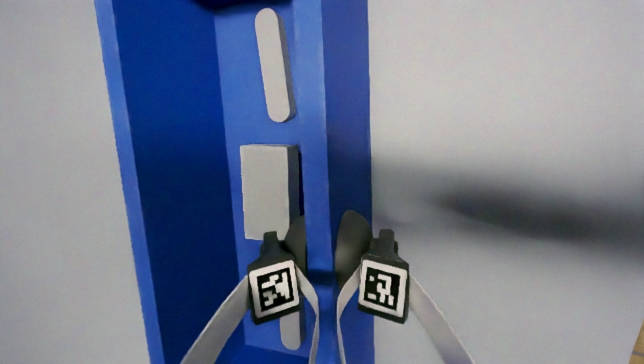

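Emit:
execute_actions(
  actions=[
    {"r1":{"joints":{"gripper_m":0.06,"lift_m":0.943}}},
  ],
  cameras=[],
)

Emit:
execute_actions(
  actions=[
    {"r1":{"joints":{"lift_m":1.05}}},
  ],
  cameras=[],
)

Emit:
execute_actions(
  actions=[
    {"r1":{"joints":{"arm_m":0.0,"gripper_m":-0.03,"head_pan_rad":-2.6,"head_tilt_rad":-0.3}}},
  ],
  cameras=["r1_head_camera","r1_nav_camera"],
)

Scene clock: 251.50 s.
r1.base_odometry: x=+0.892 y=-1.169 heading=-0.300 (m, m, rad; r1's odometry frame)
r1.turned_by_wheels: +0.000 (rad since the last result)
r1.turned_by_imu: +0.000 (rad since the last result)
r1.base_tilt: forward=+0.8 right=+0.9 (deg)
r1.lidar_m: 1.91 2.07 2.30 2.28 2.46 2.44 2.42 0.54 1.00 0.99 1.08 1.03
r1.head_depth_mm: 2079 - - 738 631 575 1147 / 2094 - 919 645 629 573 1146 / 2105 - - 685 628 1231 1143 / 2140 2379 - 639 624 1226 1137 / 2177 2410 936 679 623 1243 1135 / 2178 2437 932 722 620 1245 1134 / 2215 2465 925 742 618 1266 1131
r1.base_status: not commanded
r1.joint_positions: lift_m=+0.943 arm_m=+0.280 wrist_yaw_rad=+0.000 wrist_pitch_rad=-1.205 wrist_roll_rad=+1.568 gripper_m=+0.060 head_pan_rad=-1.563 head_tilt_rad=-0.791
r1.joint_status: all done
r1.motor_effort: left_wheel=+2(2) right_wheel=-1(0) lift_m=+34(33) arm_m=+0(0) wrist_yaw_rad=+0(1) wrist_pitch_rad=+1(9) wrist_roll_rad=+1(1) gripper_m=+0(80) head_pan_rad=-4(1) head_tilt_rad=-2(2) (%)
r1.hand_pose: x=-0.0215 y=-0.4937 z=+0.8336 quat_wxyz=(+0.001, +0.001, -0.824, -0.567) (m; r1's base frame)
r1.wrist_depth_mm: 304 179 220 156 193 180 166 / 320 179 226 158 199 185 170 / 331 188 230 161 204 189 173 / 349 190 212 163 209 195 178 / 368 317 211 166 213 200 182 / 388 332 - 169 - 203 186 / 408 357 240 240 228 207 191
r2.base_odometry: x=+0.000 y=+0.000 heading=+0.000 (m, m, rad; r2's odometry frame)
r2.turned_by_wheels: +0.000 (rad since the last result)
r2.turned_by_imu: -0.002 (rad since the last result)
r2.base_tilt: forward=-0.1 right=+1.1 (deg)
r2.lidar_m: 2.01 0.98 0.78 0.78 0.85 0.82 0.81 0.88 1.35 3.51 2.50 2.12
r2.head_depth_mm: 2014 2159 1960 1678 2595 2075 1578 / 1617 1711 1692 1727 1974 1983 1578 / 1355 1421 1480 1539 1627 1724 1583 / 1161 1205 1253 1307 1360 1414 1459 / 1014 1049 1087 1128 1171 1207 1250 / 904 931 956 987 1019 1054 1088 / 816 837 861 885 911 933 960
r2.base_status: not commanded
r2.joint_positions: lift_m=+0.333 arm_m=-0.002 wrist_yaw_rad=+3.053 wrist_pitch_rad=-0.339 wrist_roll_rad=-0.001 gripper_m=+0.037 head_pan_rad=+0.493 head_tilt_rad=-0.211
r2.joint_status: not commanded
r2.motor_effort: left_wheel=+0(0) right_wheel=-1(1) lift_m=+24(24) arm_m=+1(0) wrist_yaw_rad=+0(0) wrist_pitch_rad=+4(4) wrist_roll_rad=+0(1) gripper_m=+0(0) head_pan_rad=+2(2) head_tilt_rad=+4(4) (%)
r2.hand_pose: x=-0.0007 y=+0.0901 z=+0.3635 quat_wxyz=(+0.150, +0.701, +0.089, +0.692) (m; r2's base frame)
r2.wrist_depth_mm: 728 - 715 720 720 718 704 / 798 784 782 777 772 759 757 / 843 856 863 856 844 833 817 / 834 876 890 864 862 863 861 / 697 693 - 694 711 719 716 / 572 581 - 586 594 597 599 / 490 493 - 510 500 503 507
pictures: none
No camera images: the call's "cameras" was empty. Leave "cameras" out to get every camera's image.

Scene clock: 253.30 s.
r1.base_odometry: x=+0.892 y=-1.169 heading=-0.300 (m, m, rad; r1's odometry frame)
r1.turned_by_wheels: +0.000 (rad since the last result)
r1.turned_by_imu: +0.000 (rad since the last result)
r1.base_tilt: forward=+0.8 right=+0.9 (deg)
r1.lidar_m: 1.91 2.06 2.31 2.28 2.46 2.44 2.42 0.54 1.00 0.99 1.07 1.03
r1.head_depth_mm: 2088 2351 958 760 631 575 1145 / - 2327 947 647 629 574 1144 / - - 943 685 627 1231 1140 / 2118 - 908 641 625 1229 1140 / 2161 2394 937 679 623 1242 1132 / 2184 2429 933 721 620 1246 1135 / 2224 2449 927 741 618 1266 1128
r1.base_status: not commanded
r1.joint_positions: lift_m=+1.050 arm_m=+0.280 wrist_yaw_rad=+0.000 wrist_pitch_rad=-1.205 wrist_roll_rad=+1.568 gripper_m=+0.060 head_pan_rad=-1.563 head_tilt_rad=-0.791
r1.joint_status: all done
r1.motor_effort: left_wheel=+2(2) right_wheel=-1(0) lift_m=+45(47) arm_m=+0(0) wrist_yaw_rad=+1(0) wrist_pitch_rad=+1(2) wrist_roll_rad=+1(1) gripper_m=+0(0) head_pan_rad=-2(2) head_tilt_rad=-3(3) (%)
r1.hand_pose: x=-0.0215 y=-0.4939 z=+0.9402 quat_wxyz=(+0.001, +0.001, -0.824, -0.567) (m; r1's base frame)
r1.wrist_depth_mm: 472 406 362 285 283 270 250 / 481 423 373 311 291 276 257 / 516 440 387 321 299 284 261 / 531 460 402 317 306 288 274 / 555 480 421 342 316 299 922 / 600 499 - 345 - 305 941 / - 536 452 292 340 311 957
r2.base_odometry: x=+0.000 y=+0.000 heading=+0.000 (m, m, rad; r2's odometry frame)
r2.turned_by_wheels: +0.000 (rad since the last result)
r2.turned_by_imu: +0.000 (rad since the last result)
r2.base_tilt: forward=+0.0 right=+1.0 (deg)
r2.lidar_m: 2.01 0.98 0.79 0.78 0.85 0.82 0.81 0.88 1.35 3.52 2.49 2.12
r2.head_depth_mm: 2023 2134 1970 1675 2594 2066 1576 / 1626 1704 1681 1718 2000 1962 1570 / 1347 1417 1472 1556 1616 1720 1587 / 1163 1206 1256 1305 1355 1414 1456 / 1014 1049 1087 1127 1164 1211 1255 / 906 930 958 987 1021 1053 1089 / 818 836 860 885 905 933 964
r2.base_status: not commanded
r2.joint_positions: lift_m=+0.333 arm_m=-0.002 wrist_yaw_rad=+3.053 wrist_pitch_rad=-0.339 wrist_roll_rad=-0.001 gripper_m=+0.037 head_pan_rad=+0.493 head_tilt_rad=-0.211
r2.joint_status: not commanded
r2.motor_effort: left_wheel=+0(0) right_wheel=-1(1) lift_m=+24(24) arm_m=+1(1) wrist_yaw_rad=+0(0) wrist_pitch_rad=+4(4) wrist_roll_rad=+0(1) gripper_m=+0(1) head_pan_rad=+2(2) head_tilt_rad=+4(5) (%)
r2.hand_pose: x=-0.0007 y=+0.0901 z=+0.3635 quat_wxyz=(+0.150, +0.701, +0.089, +0.692) (m; r2's base frame)
r2.wrist_depth_mm: 725 - 727 722 717 718 706 / 795 807 789 784 766 766 759 / 855 857 837 844 834 832 817 / 832 880 882 864 872 853 856 / 688 695 - 707 706 722 717 / 575 574 - 583 591 597 600 / 488 494 - 514 502 508 508
pictures: none
No camera images: the call's "cameras" was empty. Leave "cameras" out to get every camera's image.

Scene clock: 256.57 s.
r1.base_odometry: x=+0.892 y=-1.169 heading=-0.300 (m, m, rad; r1's odometry frame)
r1.turned_by_wheels: +0.000 (rad since the last result)
r1.turned_by_imu: +0.000 (rad since the last result)
r1.base_tilt: forward=+0.8 right=+0.9 (deg)
r1.lidar_m: 1.91 2.07 2.31 2.28 2.46 2.44 2.41 0.54 1.00 0.99 1.08 1.03
r1.head_depth_mm: 2138 2214 2215 2398 - - - / 2252 2365 2469 2587 - - - / 2402 2501 2628 2753 - - - / 2579 2710 2843 2980 - - - / 2769 2924 3094 3229 - - - / 2818 2951 3068 3244 - - - / 2561 2653 2759 - - - -
r1.base_status: not commanded
r1.joint_positions: lift_m=+1.050 arm_m=+0.003 wrist_yaw_rad=+0.000 wrist_pitch_rad=-1.204 wrist_roll_rad=+1.568 gripper_m=-0.029 head_pan_rad=-2.593 head_tilt_rad=-0.310
r1.joint_status: all done
joint sent to its limit — the command would take r1.arm_m past its lower limit, so that joint was sent only as far as its limit.
r1.motor_effort: left_wheel=+2(1) right_wheel=-1(1) lift_m=+45(45) arm_m=-4(3) wrist_yaw_rad=+0(0) wrist_pitch_rad=+1(1) wrist_roll_rad=+1(1) gripper_m=-12(89) head_pan_rad=-3(27) head_tilt_rad=+4(22) (%)
r1.hand_pose: x=-0.0215 y=-0.2169 z=+0.9403 quat_wxyz=(+0.001, +0.001, -0.824, -0.567) (m; r1's base frame)
r1.wrist_depth_mm: 445 391 367 - - 942 846 / 379 359 373 - - - 863 / 403 377 383 - - - 874 / 419 376 404 - - 998 908 / 550 398 417 - - - 943 / 591 397 442 - - - 969 / 620 526 448 - - - -
r2.base_odometry: x=+0.000 y=+0.000 heading=+0.000 (m, m, rad; r2's odometry frame)
r2.turned_by_wheels: +0.000 (rad since the last result)
r2.turned_by_imu: -0.001 (rad since the last result)
r2.base_tilt: forward=-0.1 right=+1.0 (deg)
r2.lidar_m: 2.01 0.98 0.79 0.78 0.85 0.82 0.81 0.88 1.35 3.51 2.50 2.12
r2.head_depth_mm: 2016 2149 1965 1669 2588 2039 1575 / 1611 1695 1682 1735 1995 1989 1572 / 1352 1410 1479 1553 1633 1717 1591 / 1156 1211 1255 1308 1359 1416 1454 / 1022 1050 1084 1129 1162 1205 1257 / 906 931 962 987 1018 1054 1088 / 817 837 859 882 910 933 964
r2.base_status: not commanded
r2.joint_positions: lift_m=+0.333 arm_m=-0.002 wrist_yaw_rad=+3.053 wrist_pitch_rad=-0.339 wrist_roll_rad=-0.001 gripper_m=+0.037 head_pan_rad=+0.493 head_tilt_rad=-0.211
r2.joint_status: not commanded
r2.motor_effort: left_wheel=+0(1) right_wheel=-1(1) lift_m=+24(24) arm_m=+1(1) wrist_yaw_rad=+0(0) wrist_pitch_rad=+4(4) wrist_roll_rad=+1(0) gripper_m=+0(0) head_pan_rad=+2(2) head_tilt_rad=+4(5) (%)
r2.hand_pose: x=-0.0007 y=+0.0901 z=+0.3635 quat_wxyz=(+0.150, +0.701, +0.089, +0.692) (m; r2's base frame)
r2.wrist_depth_mm: 736 - 715 721 711 718 704 / 791 805 779 771 777 756 755 / 849 876 840 836 840 832 813 / 827 868 866 878 867 852 860 / 686 692 - 709 700 718 729 / 576 576 - 585 594 589 601 / 492 493 - 515 504 507 508
pictures: r1_head_camera (sideways: a quarter turn clockwise sets it upright), r1_nav_camera (sideways: a quarter turn counterclockwise sets it upright)
camera_calibration (this result's frames):
r1_head_camera: T_world_to_cam=[[0.230225, 0.155427, -0.960645, 1.27042], [0.503812, -0.863605, -0.0189843, 0.0233481], [-0.832569, -0.479613, -0.277129, 0.320263], [0, 0, 0, 1]] pos_world=[-0.0376037, -0.0236906, 1.30962]
r1_nav_camera: T_world_to_cam=[[-0.277844, -0.198782, 0.939834, -1.18913], [-0.559523, 0.828756, 0.00987587, 0.0378677], [-0.780856, -0.523115, -0.341488, 0.403444], [0, 0, 0, 1]] pos_world=[0.00582651, -0.0567136, 1.25498]
Images, in order (width x height): r1_head_camera 896x504, r1_nav_camera 672x504.

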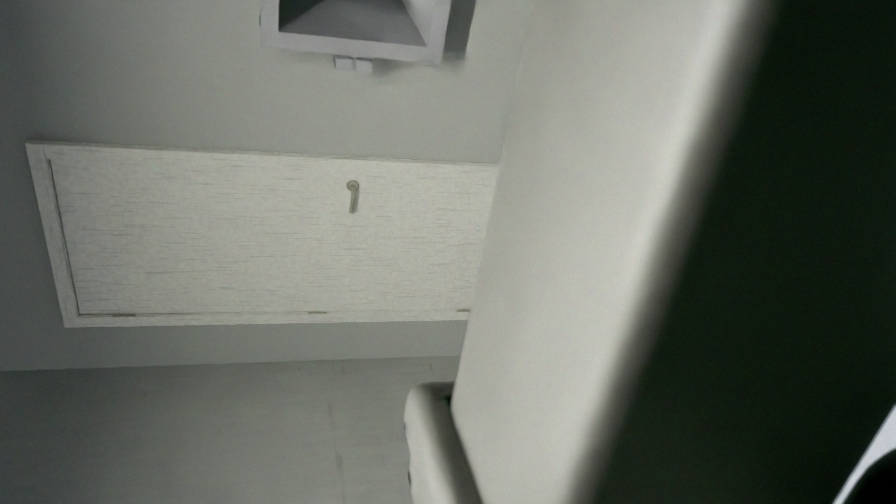

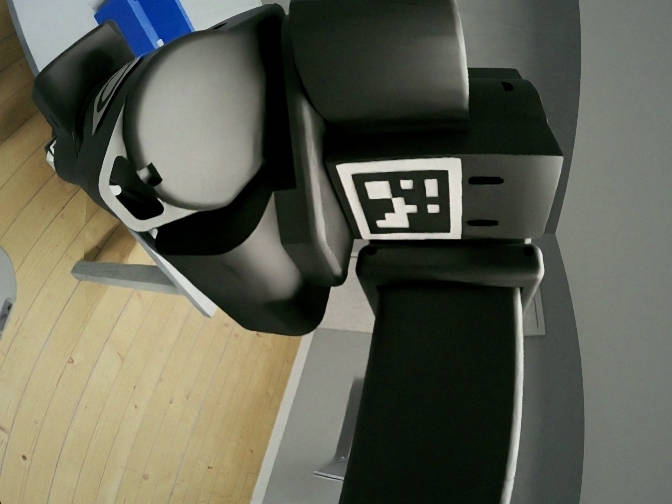

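Emit:
execute_actions(
  actions=[
    {"r1":{"base":{"rotate_rad":2.767},"joints":{"head_pan_rad":0,"head_tilt_rad":-0.3}}},
  ],
  cameras=[],
)

Emit:
execute_actions(
  actions=[
    {"r1":{"base":{"translate_m":0.7},"joints":{"lift_m":0.92,"wrist_pitch_rad":0,"wrist_roll_rad":0}}},
  ],
  cameras=["r1_nav_camera"],
)

Emit:
execute_actions(
  actions=[
    {"r1":{"base":{"translate_m":0.67}}},
  ],
  cameras=["r1_nav_camera"],
)

Emit:
execute_actions(
  actions=[
    {"r1":{"base":{"rotate_rad":1.94},"joints":{"head_pan_rad":-0.9}}},
  ],
  cameras=["r1_nav_camera","r1_head_camera"],
)

Scene clock: 280.27 s.
r1.base_odometry: x=+0.892 y=-1.169 heading=+2.467 (m, m, rad; r1's odometry frame)
r1.turned_by_wheels: +2.767 (rad since the last result)
r1.turned_by_imu: +2.798 (rad since the last result)
r1.base_tilt: forward=+0.8 right=+0.9 (deg)
r1.lidar_m: 2.42 2.42 0.54 0.99 1.00 1.15 1.03 1.91 2.22 2.27 2.28 2.64
r1.head_depth_mm: 2364 2494 2630 2817 2740 1952 1529 / 2285 2407 2554 2687 2729 1947 1524 / 2215 2316 2458 2608 2683 1959 1523 / 2135 2259 2402 2518 2593 1955 1528 / 2094 2186 2296 2425 2520 1954 1522 / 2026 2126 2257 2362 2447 1953 1524 / 1974 2078 2134 2226 2409 1944 1520
r1.base_status: done
r1.joint_positions: lift_m=+1.050 arm_m=+0.003 wrist_yaw_rad=+0.000 wrist_pitch_rad=-1.204 wrist_roll_rad=+1.568 gripper_m=-0.029 head_pan_rad=-0.007 head_tilt_rad=-0.310
r1.joint_status: all done
r1.motor_effort: left_wheel=-2(6) right_wheel=+3(5) lift_m=+45(45) arm_m=-4(4) wrist_yaw_rad=-1(0) wrist_pitch_rad=+1(1) wrist_roll_rad=+1(1) gripper_m=-12(12) head_pan_rad=+2(27) head_tilt_rad=+3(3) (%)
r1.hand_pose: x=-0.0215 y=-0.2169 z=+0.9403 quat_wxyz=(+0.001, +0.001, -0.824, -0.567) (m; r1's base frame)
r1.wrist_depth_mm: - - - - - 918 852 / - - - - - - 860 / - - - - - - 858 / - - - - - - 916 / - - - - - - 936 / - - - - - - 984 / - - - - - - 991
r2.base_odometry: x=+0.000 y=+0.000 heading=+0.000 (m, m, rad; r2's odometry frame)
r2.turned_by_wheels: +0.000 (rad since the last result)
r2.turned_by_imu: -0.006 (rad since the last result)
r2.base_tilt: forward=-0.2 right=+1.1 (deg)
r2.lidar_m: 2.01 0.98 0.78 0.78 0.85 0.81 0.81 0.88 1.34 3.52 2.49 2.12
r2.head_depth_mm: 2005 2149 1965 1674 2594 2063 1571 / 1618 1712 1685 1727 1990 1978 1579 / 1356 1416 1476 1544 1629 1718 1571 / 1163 1204 1250 1299 1362 1412 1457 / 1016 1053 1086 1124 1165 1210 1256 / 903 930 960 991 1024 1053 1085 / 817 838 859 884 911 936 965
r2.base_status: not commanded
r2.joint_positions: lift_m=+0.333 arm_m=-0.002 wrist_yaw_rad=+3.053 wrist_pitch_rad=-0.339 wrist_roll_rad=-0.001 gripper_m=+0.037 head_pan_rad=+0.493 head_tilt_rad=-0.211
r2.joint_status: not commanded
r2.motor_effort: left_wheel=+0(0) right_wheel=-1(1) lift_m=+24(24) arm_m=+0(1) wrist_yaw_rad=+0(0) wrist_pitch_rad=+5(4) wrist_roll_rad=+0(1) gripper_m=-1(0) head_pan_rad=+2(2) head_tilt_rad=+4(5) (%)
r2.hand_pose: x=-0.0007 y=+0.0901 z=+0.3635 quat_wxyz=(+0.150, +0.701, +0.089, +0.692) (m; r2's base frame)
r2.wrist_depth_mm: 740 - 730 711 716 722 702 / 801 791 788 782 775 764 744 / 854 860 842 842 846 821 805 / 840 868 887 870 869 863 870 / 687 694 - 701 720 710 721 / 575 582 - 582 585 585 595 / 489 494 - 517 502 506 510
pictures: none
No camera images: the call's "cameras" was empty. Leave "cameras" out to get every camera's image.

Scene clock: 288.27 s.
r1.base_odometry: x=+0.345 y=-0.732 heading=+2.467 (m, m, rad; r1's odometry frame)
r1.turned_by_wheels: +0.000 (rad since the last result)
r1.turned_by_imu: +0.000 (rad since the last result)
r1.base_tilt: forward=+0.8 right=+0.9 (deg)
r1.lidar_m: 1.74 1.74 2.01 2.68 0.56 1.36 1.73 2.59 2.42 2.10 2.10 2.02
r1.head_depth_mm: 1687 1786 1887 2005 2158 1950 1536 / 1632 1730 1824 1946 2061 1952 1528 / 1587 1676 1756 1878 1975 1950 1522 / 1543 1625 1712 1810 1916 1951 1528 / 1501 1576 1656 1753 1852 1899 1518 / 1458 1535 1617 1704 1793 1859 1518 / 1416 1480 1556 1640 1731 1794 1517
r1.base_status: done
r1.joint_positions: lift_m=+0.920 arm_m=+0.003 wrist_yaw_rad=+0.000 wrist_pitch_rad=-0.022 wrist_roll_rad=+0.006 gripper_m=-0.029 head_pan_rad=-0.007 head_tilt_rad=-0.310
r1.joint_status: all done
r1.motor_effort: left_wheel=-2(3) right_wheel=+2(6) lift_m=+20(41) arm_m=-4(4) wrist_yaw_rad=+0(1) wrist_pitch_rad=+6(7) wrist_roll_rad=-3(3) gripper_m=-12(12) head_pan_rad=+1(3) head_tilt_rad=+3(4) (%)
r1.hand_pose: x=-0.0214 y=-0.4035 z=+1.0294 quat_wxyz=(+0.705, +0.008, -0.709, -0.008) (m; r1's base frame)
r1.wrist_depth_mm: - - - - - - - / - - - - - - - / - - - - - - - / - - - - - - - / - - - - - - - / - - - - - - - / - - - - - - -
r2.base_odometry: x=+0.000 y=+0.000 heading=+0.000 (m, m, rad; r2's odometry frame)
r2.turned_by_wheels: +0.000 (rad since the last result)
r2.turned_by_imu: -0.002 (rad since the last result)
r2.base_tilt: forward=-0.1 right=+1.1 (deg)
r2.lidar_m: 2.01 0.98 0.79 0.78 0.85 0.82 0.81 0.88 1.35 3.52 2.49 2.13
r2.head_depth_mm: 2032 2163 1977 1676 2592 2063 1587 / 1625 1701 1695 1732 2000 1982 1579 / 1353 1408 1477 1552 1627 1716 1580 / 1166 1203 1251 1296 1354 1425 1457 / 1021 1058 1087 1127 1166 1207 1259 / 903 936 959 987 1025 1054 1089 / 815 838 858 884 908 933 963
r2.base_status: not commanded
r2.joint_positions: lift_m=+0.333 arm_m=-0.002 wrist_yaw_rad=+3.053 wrist_pitch_rad=-0.339 wrist_roll_rad=-0.001 gripper_m=+0.037 head_pan_rad=+0.493 head_tilt_rad=-0.211
r2.joint_status: not commanded
r2.motor_effort: left_wheel=+0(0) right_wheel=-1(0) lift_m=+24(24) arm_m=+1(0) wrist_yaw_rad=+0(0) wrist_pitch_rad=+4(4) wrist_roll_rad=+1(1) gripper_m=+0(0) head_pan_rad=+2(2) head_tilt_rad=+5(4) (%)
r2.hand_pose: x=-0.0007 y=+0.0901 z=+0.3635 quat_wxyz=(+0.150, +0.701, +0.089, +0.692) (m; r2's base frame)
r2.wrist_depth_mm: 739 - 730 727 717 712 701 / 784 805 766 772 766 761 769 / 850 873 850 851 822 829 816 / 831 890 897 872 868 870 866 / 690 695 - 710 712 710 725 / 576 582 - 584 588 593 596 / 493 497 - 513 494 505 506
pictures: r1_nav_camera (sideways: a quarter turn counterclockwise sets it upright)
camera_calibration (this result's frames):
r1_nav_camera: T_world_to_cam=[[0.340637, 0.0222771, 0.939931, -1.19303], [0.0380616, -0.999226, 0.00988864, 0.0342058], [0.939424, 0.0324068, -0.341222, 0.392604], [0, 0, 0, 1]] pos_world=[0.0362675, 0.0480335, 1.25499]
Images, in order (width x height): r1_nav_camera 672x504.

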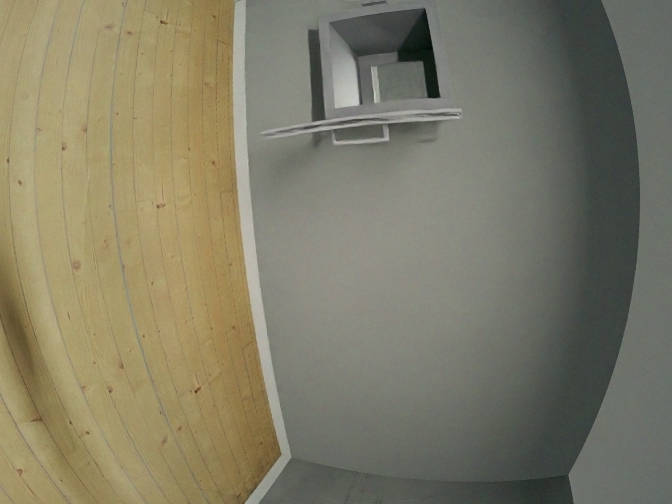

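Scene clock: 295.97 s.
r1.base_odometry: x=-0.178 y=-0.313 heading=+2.467 (m, m, rad; r1's odometry frame)
r1.turned_by_wheels: +0.000 (rad since the last result)
r1.turned_by_imu: +0.000 (rad since the last result)
r1.base_tilt: forward=+0.8 right=+0.9 (deg)
r1.lidar_m: 1.09 1.09 1.27 2.18 2.84 1.11 2.40 3.23 2.23 1.93 1.93 1.26
r1.head_depth_mm: 1045 1105 1176 1244 1333 1425 1485 / 1013 1071 1129 1202 1283 1375 1446 / 985 1033 1096 1161 1235 1321 1401 / 955 1005 1061 1119 1191 1268 1356 / 925 977 1024 1084 1148 1217 1302 / 900 947 992 1047 1111 1177 1252 / 877 921 966 1012 1071 1134 1201
r1.base_status: done
r1.joint_positions: lift_m=+0.920 arm_m=+0.003 wrist_yaw_rad=+0.000 wrist_pitch_rad=-0.022 wrist_roll_rad=+0.006 gripper_m=-0.029 head_pan_rad=-0.007 head_tilt_rad=-0.310
r1.joint_status: not commanded
r1.motor_effort: left_wheel=-2(3) right_wheel=+2(6) lift_m=+20(20) arm_m=-4(4) wrist_yaw_rad=+0(0) wrist_pitch_rad=+7(7) wrist_roll_rad=-3(3) gripper_m=-12(12) head_pan_rad=+2(2) head_tilt_rad=+3(2) (%)
r1.hand_pose: x=-0.0214 y=-0.4035 z=+1.0294 quat_wxyz=(+0.705, +0.008, -0.709, -0.008) (m; r1's base frame)
r1.wrist_depth_mm: - - - - - - - / - - - - - - - / - - - - - - - / - - - - - - - / - - - - - - - / - - - - - - - / - - - - - - -
r2.base_odometry: x=+0.000 y=+0.000 heading=+0.000 (m, m, rad; r2's odometry frame)
r2.turned_by_wheels: +0.000 (rad since the last result)
r2.turned_by_imu: -0.002 (rad since the last result)
r2.base_tilt: forward=-0.1 right=+1.1 (deg)
r2.lidar_m: 2.01 0.98 0.78 0.78 0.85 0.82 0.81 0.88 1.35 3.51 2.50 2.12
r2.head_depth_mm: 2010 2154 1980 1664 2607 2069 1571 / 1619 1700 1692 1724 2023 1976 1577 / 1359 1404 1480 1549 1617 1727 1587 / 1164 1206 1252 1299 1360 1415 1459 / 1017 1052 1086 1120 1165 1213 1255 / 905 935 959 989 1021 1054 1092 / 814 836 857 882 909 933 963
r2.base_status: not commanded
r2.joint_positions: lift_m=+0.333 arm_m=-0.002 wrist_yaw_rad=+3.053 wrist_pitch_rad=-0.339 wrist_roll_rad=-0.001 gripper_m=+0.037 head_pan_rad=+0.493 head_tilt_rad=-0.211
r2.joint_status: not commanded
r2.motor_effort: left_wheel=+0(0) right_wheel=-1(1) lift_m=+24(24) arm_m=+1(1) wrist_yaw_rad=+0(0) wrist_pitch_rad=+4(5) wrist_roll_rad=+0(0) gripper_m=-1(0) head_pan_rad=+2(2) head_tilt_rad=+4(4) (%)
r2.hand_pose: x=-0.0007 y=+0.0901 z=+0.3635 quat_wxyz=(+0.150, +0.701, +0.089, +0.692) (m; r2's base frame)
r2.wrist_depth_mm: 735 - 724 732 720 717 709 / 809 806 779 777 770 759 755 / 841 858 848 844 836 838 829 / 829 871 897 881 877 870 856 / 692 693 - 706 717 728 719 / 573 573 - 591 588 589 597 / 490 491 - 512 499 505 503
pictures: r1_nav_camera (sideways: a quarter turn counterclockwise sets it upright)
camera_calibration (this result's frames):
r1_nav_camera: T_world_to_cam=[[0.340637, 0.0222771, 0.939931, -1.19303], [0.0380617, -0.999226, 0.00988863, 0.0342058], [0.939424, 0.0324069, -0.341222, 0.392604], [0, 0, 0, 1]] pos_world=[0.0362675, 0.0480335, 1.25499]
Images, in order (width x height): r1_nav_camera 672x504.

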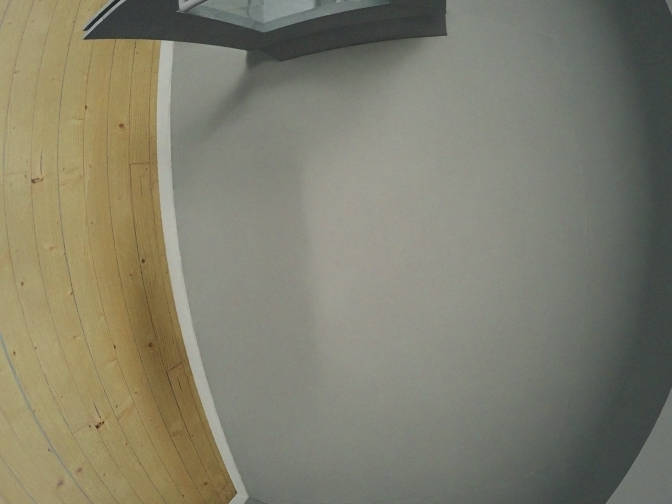

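Scene clock: 300.10 s.
r1.base_odometry: x=-0.178 y=-0.313 heading=-1.877 (m, m, rad; r1's odometry frame)
r1.turned_by_wheels: +1.940 (rad since the last result)
r1.turned_by_imu: +1.962 (rad since the last result)
r1.base_tilt: forward=+0.8 right=+0.9 (deg)
r1.lidar_m: 2.85 1.11 1.11 3.22 2.48 1.96 1.93 1.41 1.11 1.09 1.17 1.75
r1.head_depth_mm: 1002 1043 1066 1122 1177 1234 1288 / 1081 1129 866 952 1108 1337 1391 / 1171 1225 669 1714 1182 866 1493 / 1282 1342 545 593 585 612 738 / 1410 1485 461 485 506 540 572 / 1574 1672 436 464 1991 1791 1471 / 1742 1875 2009 2169 2303 1935 1513
r1.base_status: done
r1.joint_positions: lift_m=+0.920 arm_m=+0.003 wrist_yaw_rad=+0.000 wrist_pitch_rad=-0.022 wrist_roll_rad=+0.005 gripper_m=-0.029 head_pan_rad=-0.893 head_tilt_rad=-0.310
r1.joint_status: all done
r1.motor_effort: left_wheel=-1(7) right_wheel=+3(7) lift_m=+20(20) arm_m=-4(4) wrist_yaw_rad=-1(0) wrist_pitch_rad=+7(6) wrist_roll_rad=-3(3) gripper_m=-12(12) head_pan_rad=-3(31) head_tilt_rad=+4(4) (%)
r1.hand_pose: x=-0.0214 y=-0.4035 z=+1.0294 quat_wxyz=(+0.705, +0.008, -0.709, -0.008) (m; r1's base frame)
r1.wrist_depth_mm: 531 866 835 803 782 759 722 / 580 836 868 827 798 784 747 / - 827 901 866 842 819 780 / - 841 922 898 877 845 815 / 942 834 945 924 893 858 847 / 792 894 - - 920 891 865 / 506 - - - 975 931 881
r2.base_odometry: x=+0.000 y=+0.000 heading=+0.000 (m, m, rad; r2's odometry frame)
r2.turned_by_wheels: +0.000 (rad since the last result)
r2.turned_by_imu: -0.001 (rad since the last result)
r2.base_tilt: forward=-0.1 right=+1.1 (deg)
r2.lidar_m: 2.01 0.98 0.78 0.78 0.85 0.82 0.81 0.88 1.35 3.51 2.49 2.11
r2.head_depth_mm: 2022 2155 1972 1681 2590 2048 1571 / 1614 1706 1682 1731 1992 1978 1577 / 1353 1412 1475 1547 1619 1710 1590 / 1161 1204 1246 1302 1357 1413 1454 / 1022 1050 1084 1127 1164 1208 1261 / 906 933 957 986 1025 1056 1088 / 816 841 856 886 909 934 960
r2.base_status: not commanded
r2.joint_positions: lift_m=+0.333 arm_m=-0.002 wrist_yaw_rad=+3.053 wrist_pitch_rad=-0.339 wrist_roll_rad=-0.001 gripper_m=+0.037 head_pan_rad=+0.493 head_tilt_rad=-0.211
r2.joint_status: not commanded
r2.motor_effort: left_wheel=+0(0) right_wheel=-1(0) lift_m=+24(24) arm_m=+1(0) wrist_yaw_rad=+0(0) wrist_pitch_rad=+4(4) wrist_roll_rad=+1(0) gripper_m=+0(0) head_pan_rad=+2(2) head_tilt_rad=+4(5) (%)
r2.hand_pose: x=-0.0007 y=+0.0901 z=+0.3635 quat_wxyz=(+0.150, +0.701, +0.089, +0.692) (m; r2's base frame)
r2.wrist_depth_mm: 738 - 726 722 714 711 703 / 783 804 786 764 770 762 768 / 844 859 847 837 839 823 816 / 816 872 875 867 858 871 862 / 701 695 - 705 707 720 719 / 578 582 - 589 588 591 598 / 494 496 - 515 497 506 505
pictures: r1_head_camera (sideways: a quarter turn clockwise sets it upright), r1_nav_camera (sideways: a quarter turn counterclockwise sets it upright)
camera_calibration (this result's frames):
r1_head_camera: T_world_to_cam=[[-0.183585, 0.208037, -0.960738, 1.27306], [0.79152, 0.610848, -0.0189774, 0.0215841], [0.582917, -0.763927, -0.276808, 0.311211], [0, 0, 0, 1]] pos_world=[0.035221, -0.0402861, 1.30963]
r1_nav_camera: T_world_to_cam=[[0.232717, -0.24968, 0.939948, -1.1924], [-0.749783, -0.661609, 0.00989094, 0.0390087], [0.619409, -0.707059, -0.341174, 0.394493], [0, 0, 0, 1]] pos_world=[0.0623862, 0.00702167, 1.25499]
Images, in order (width x height): r1_head_camera 896x504, r1_nav_camera 672x504.

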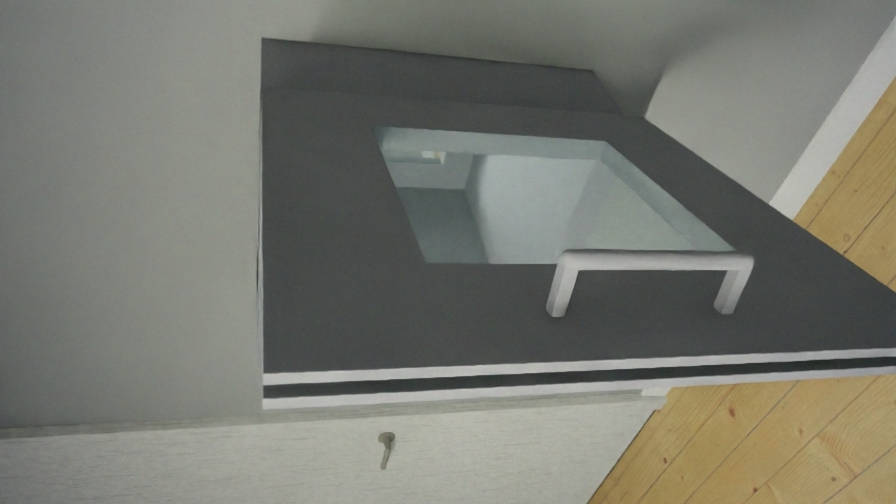

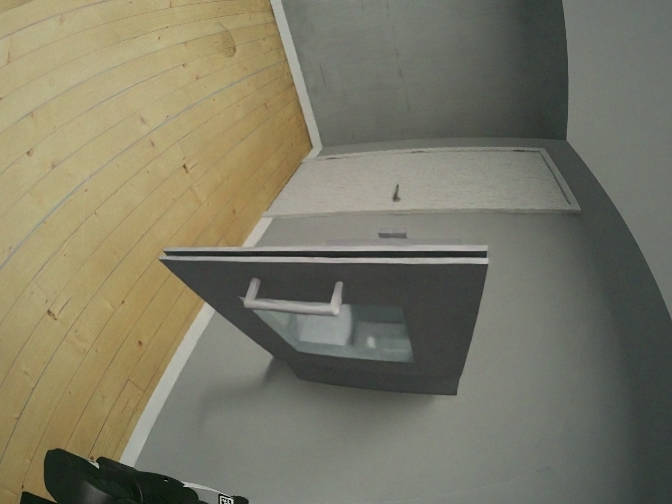

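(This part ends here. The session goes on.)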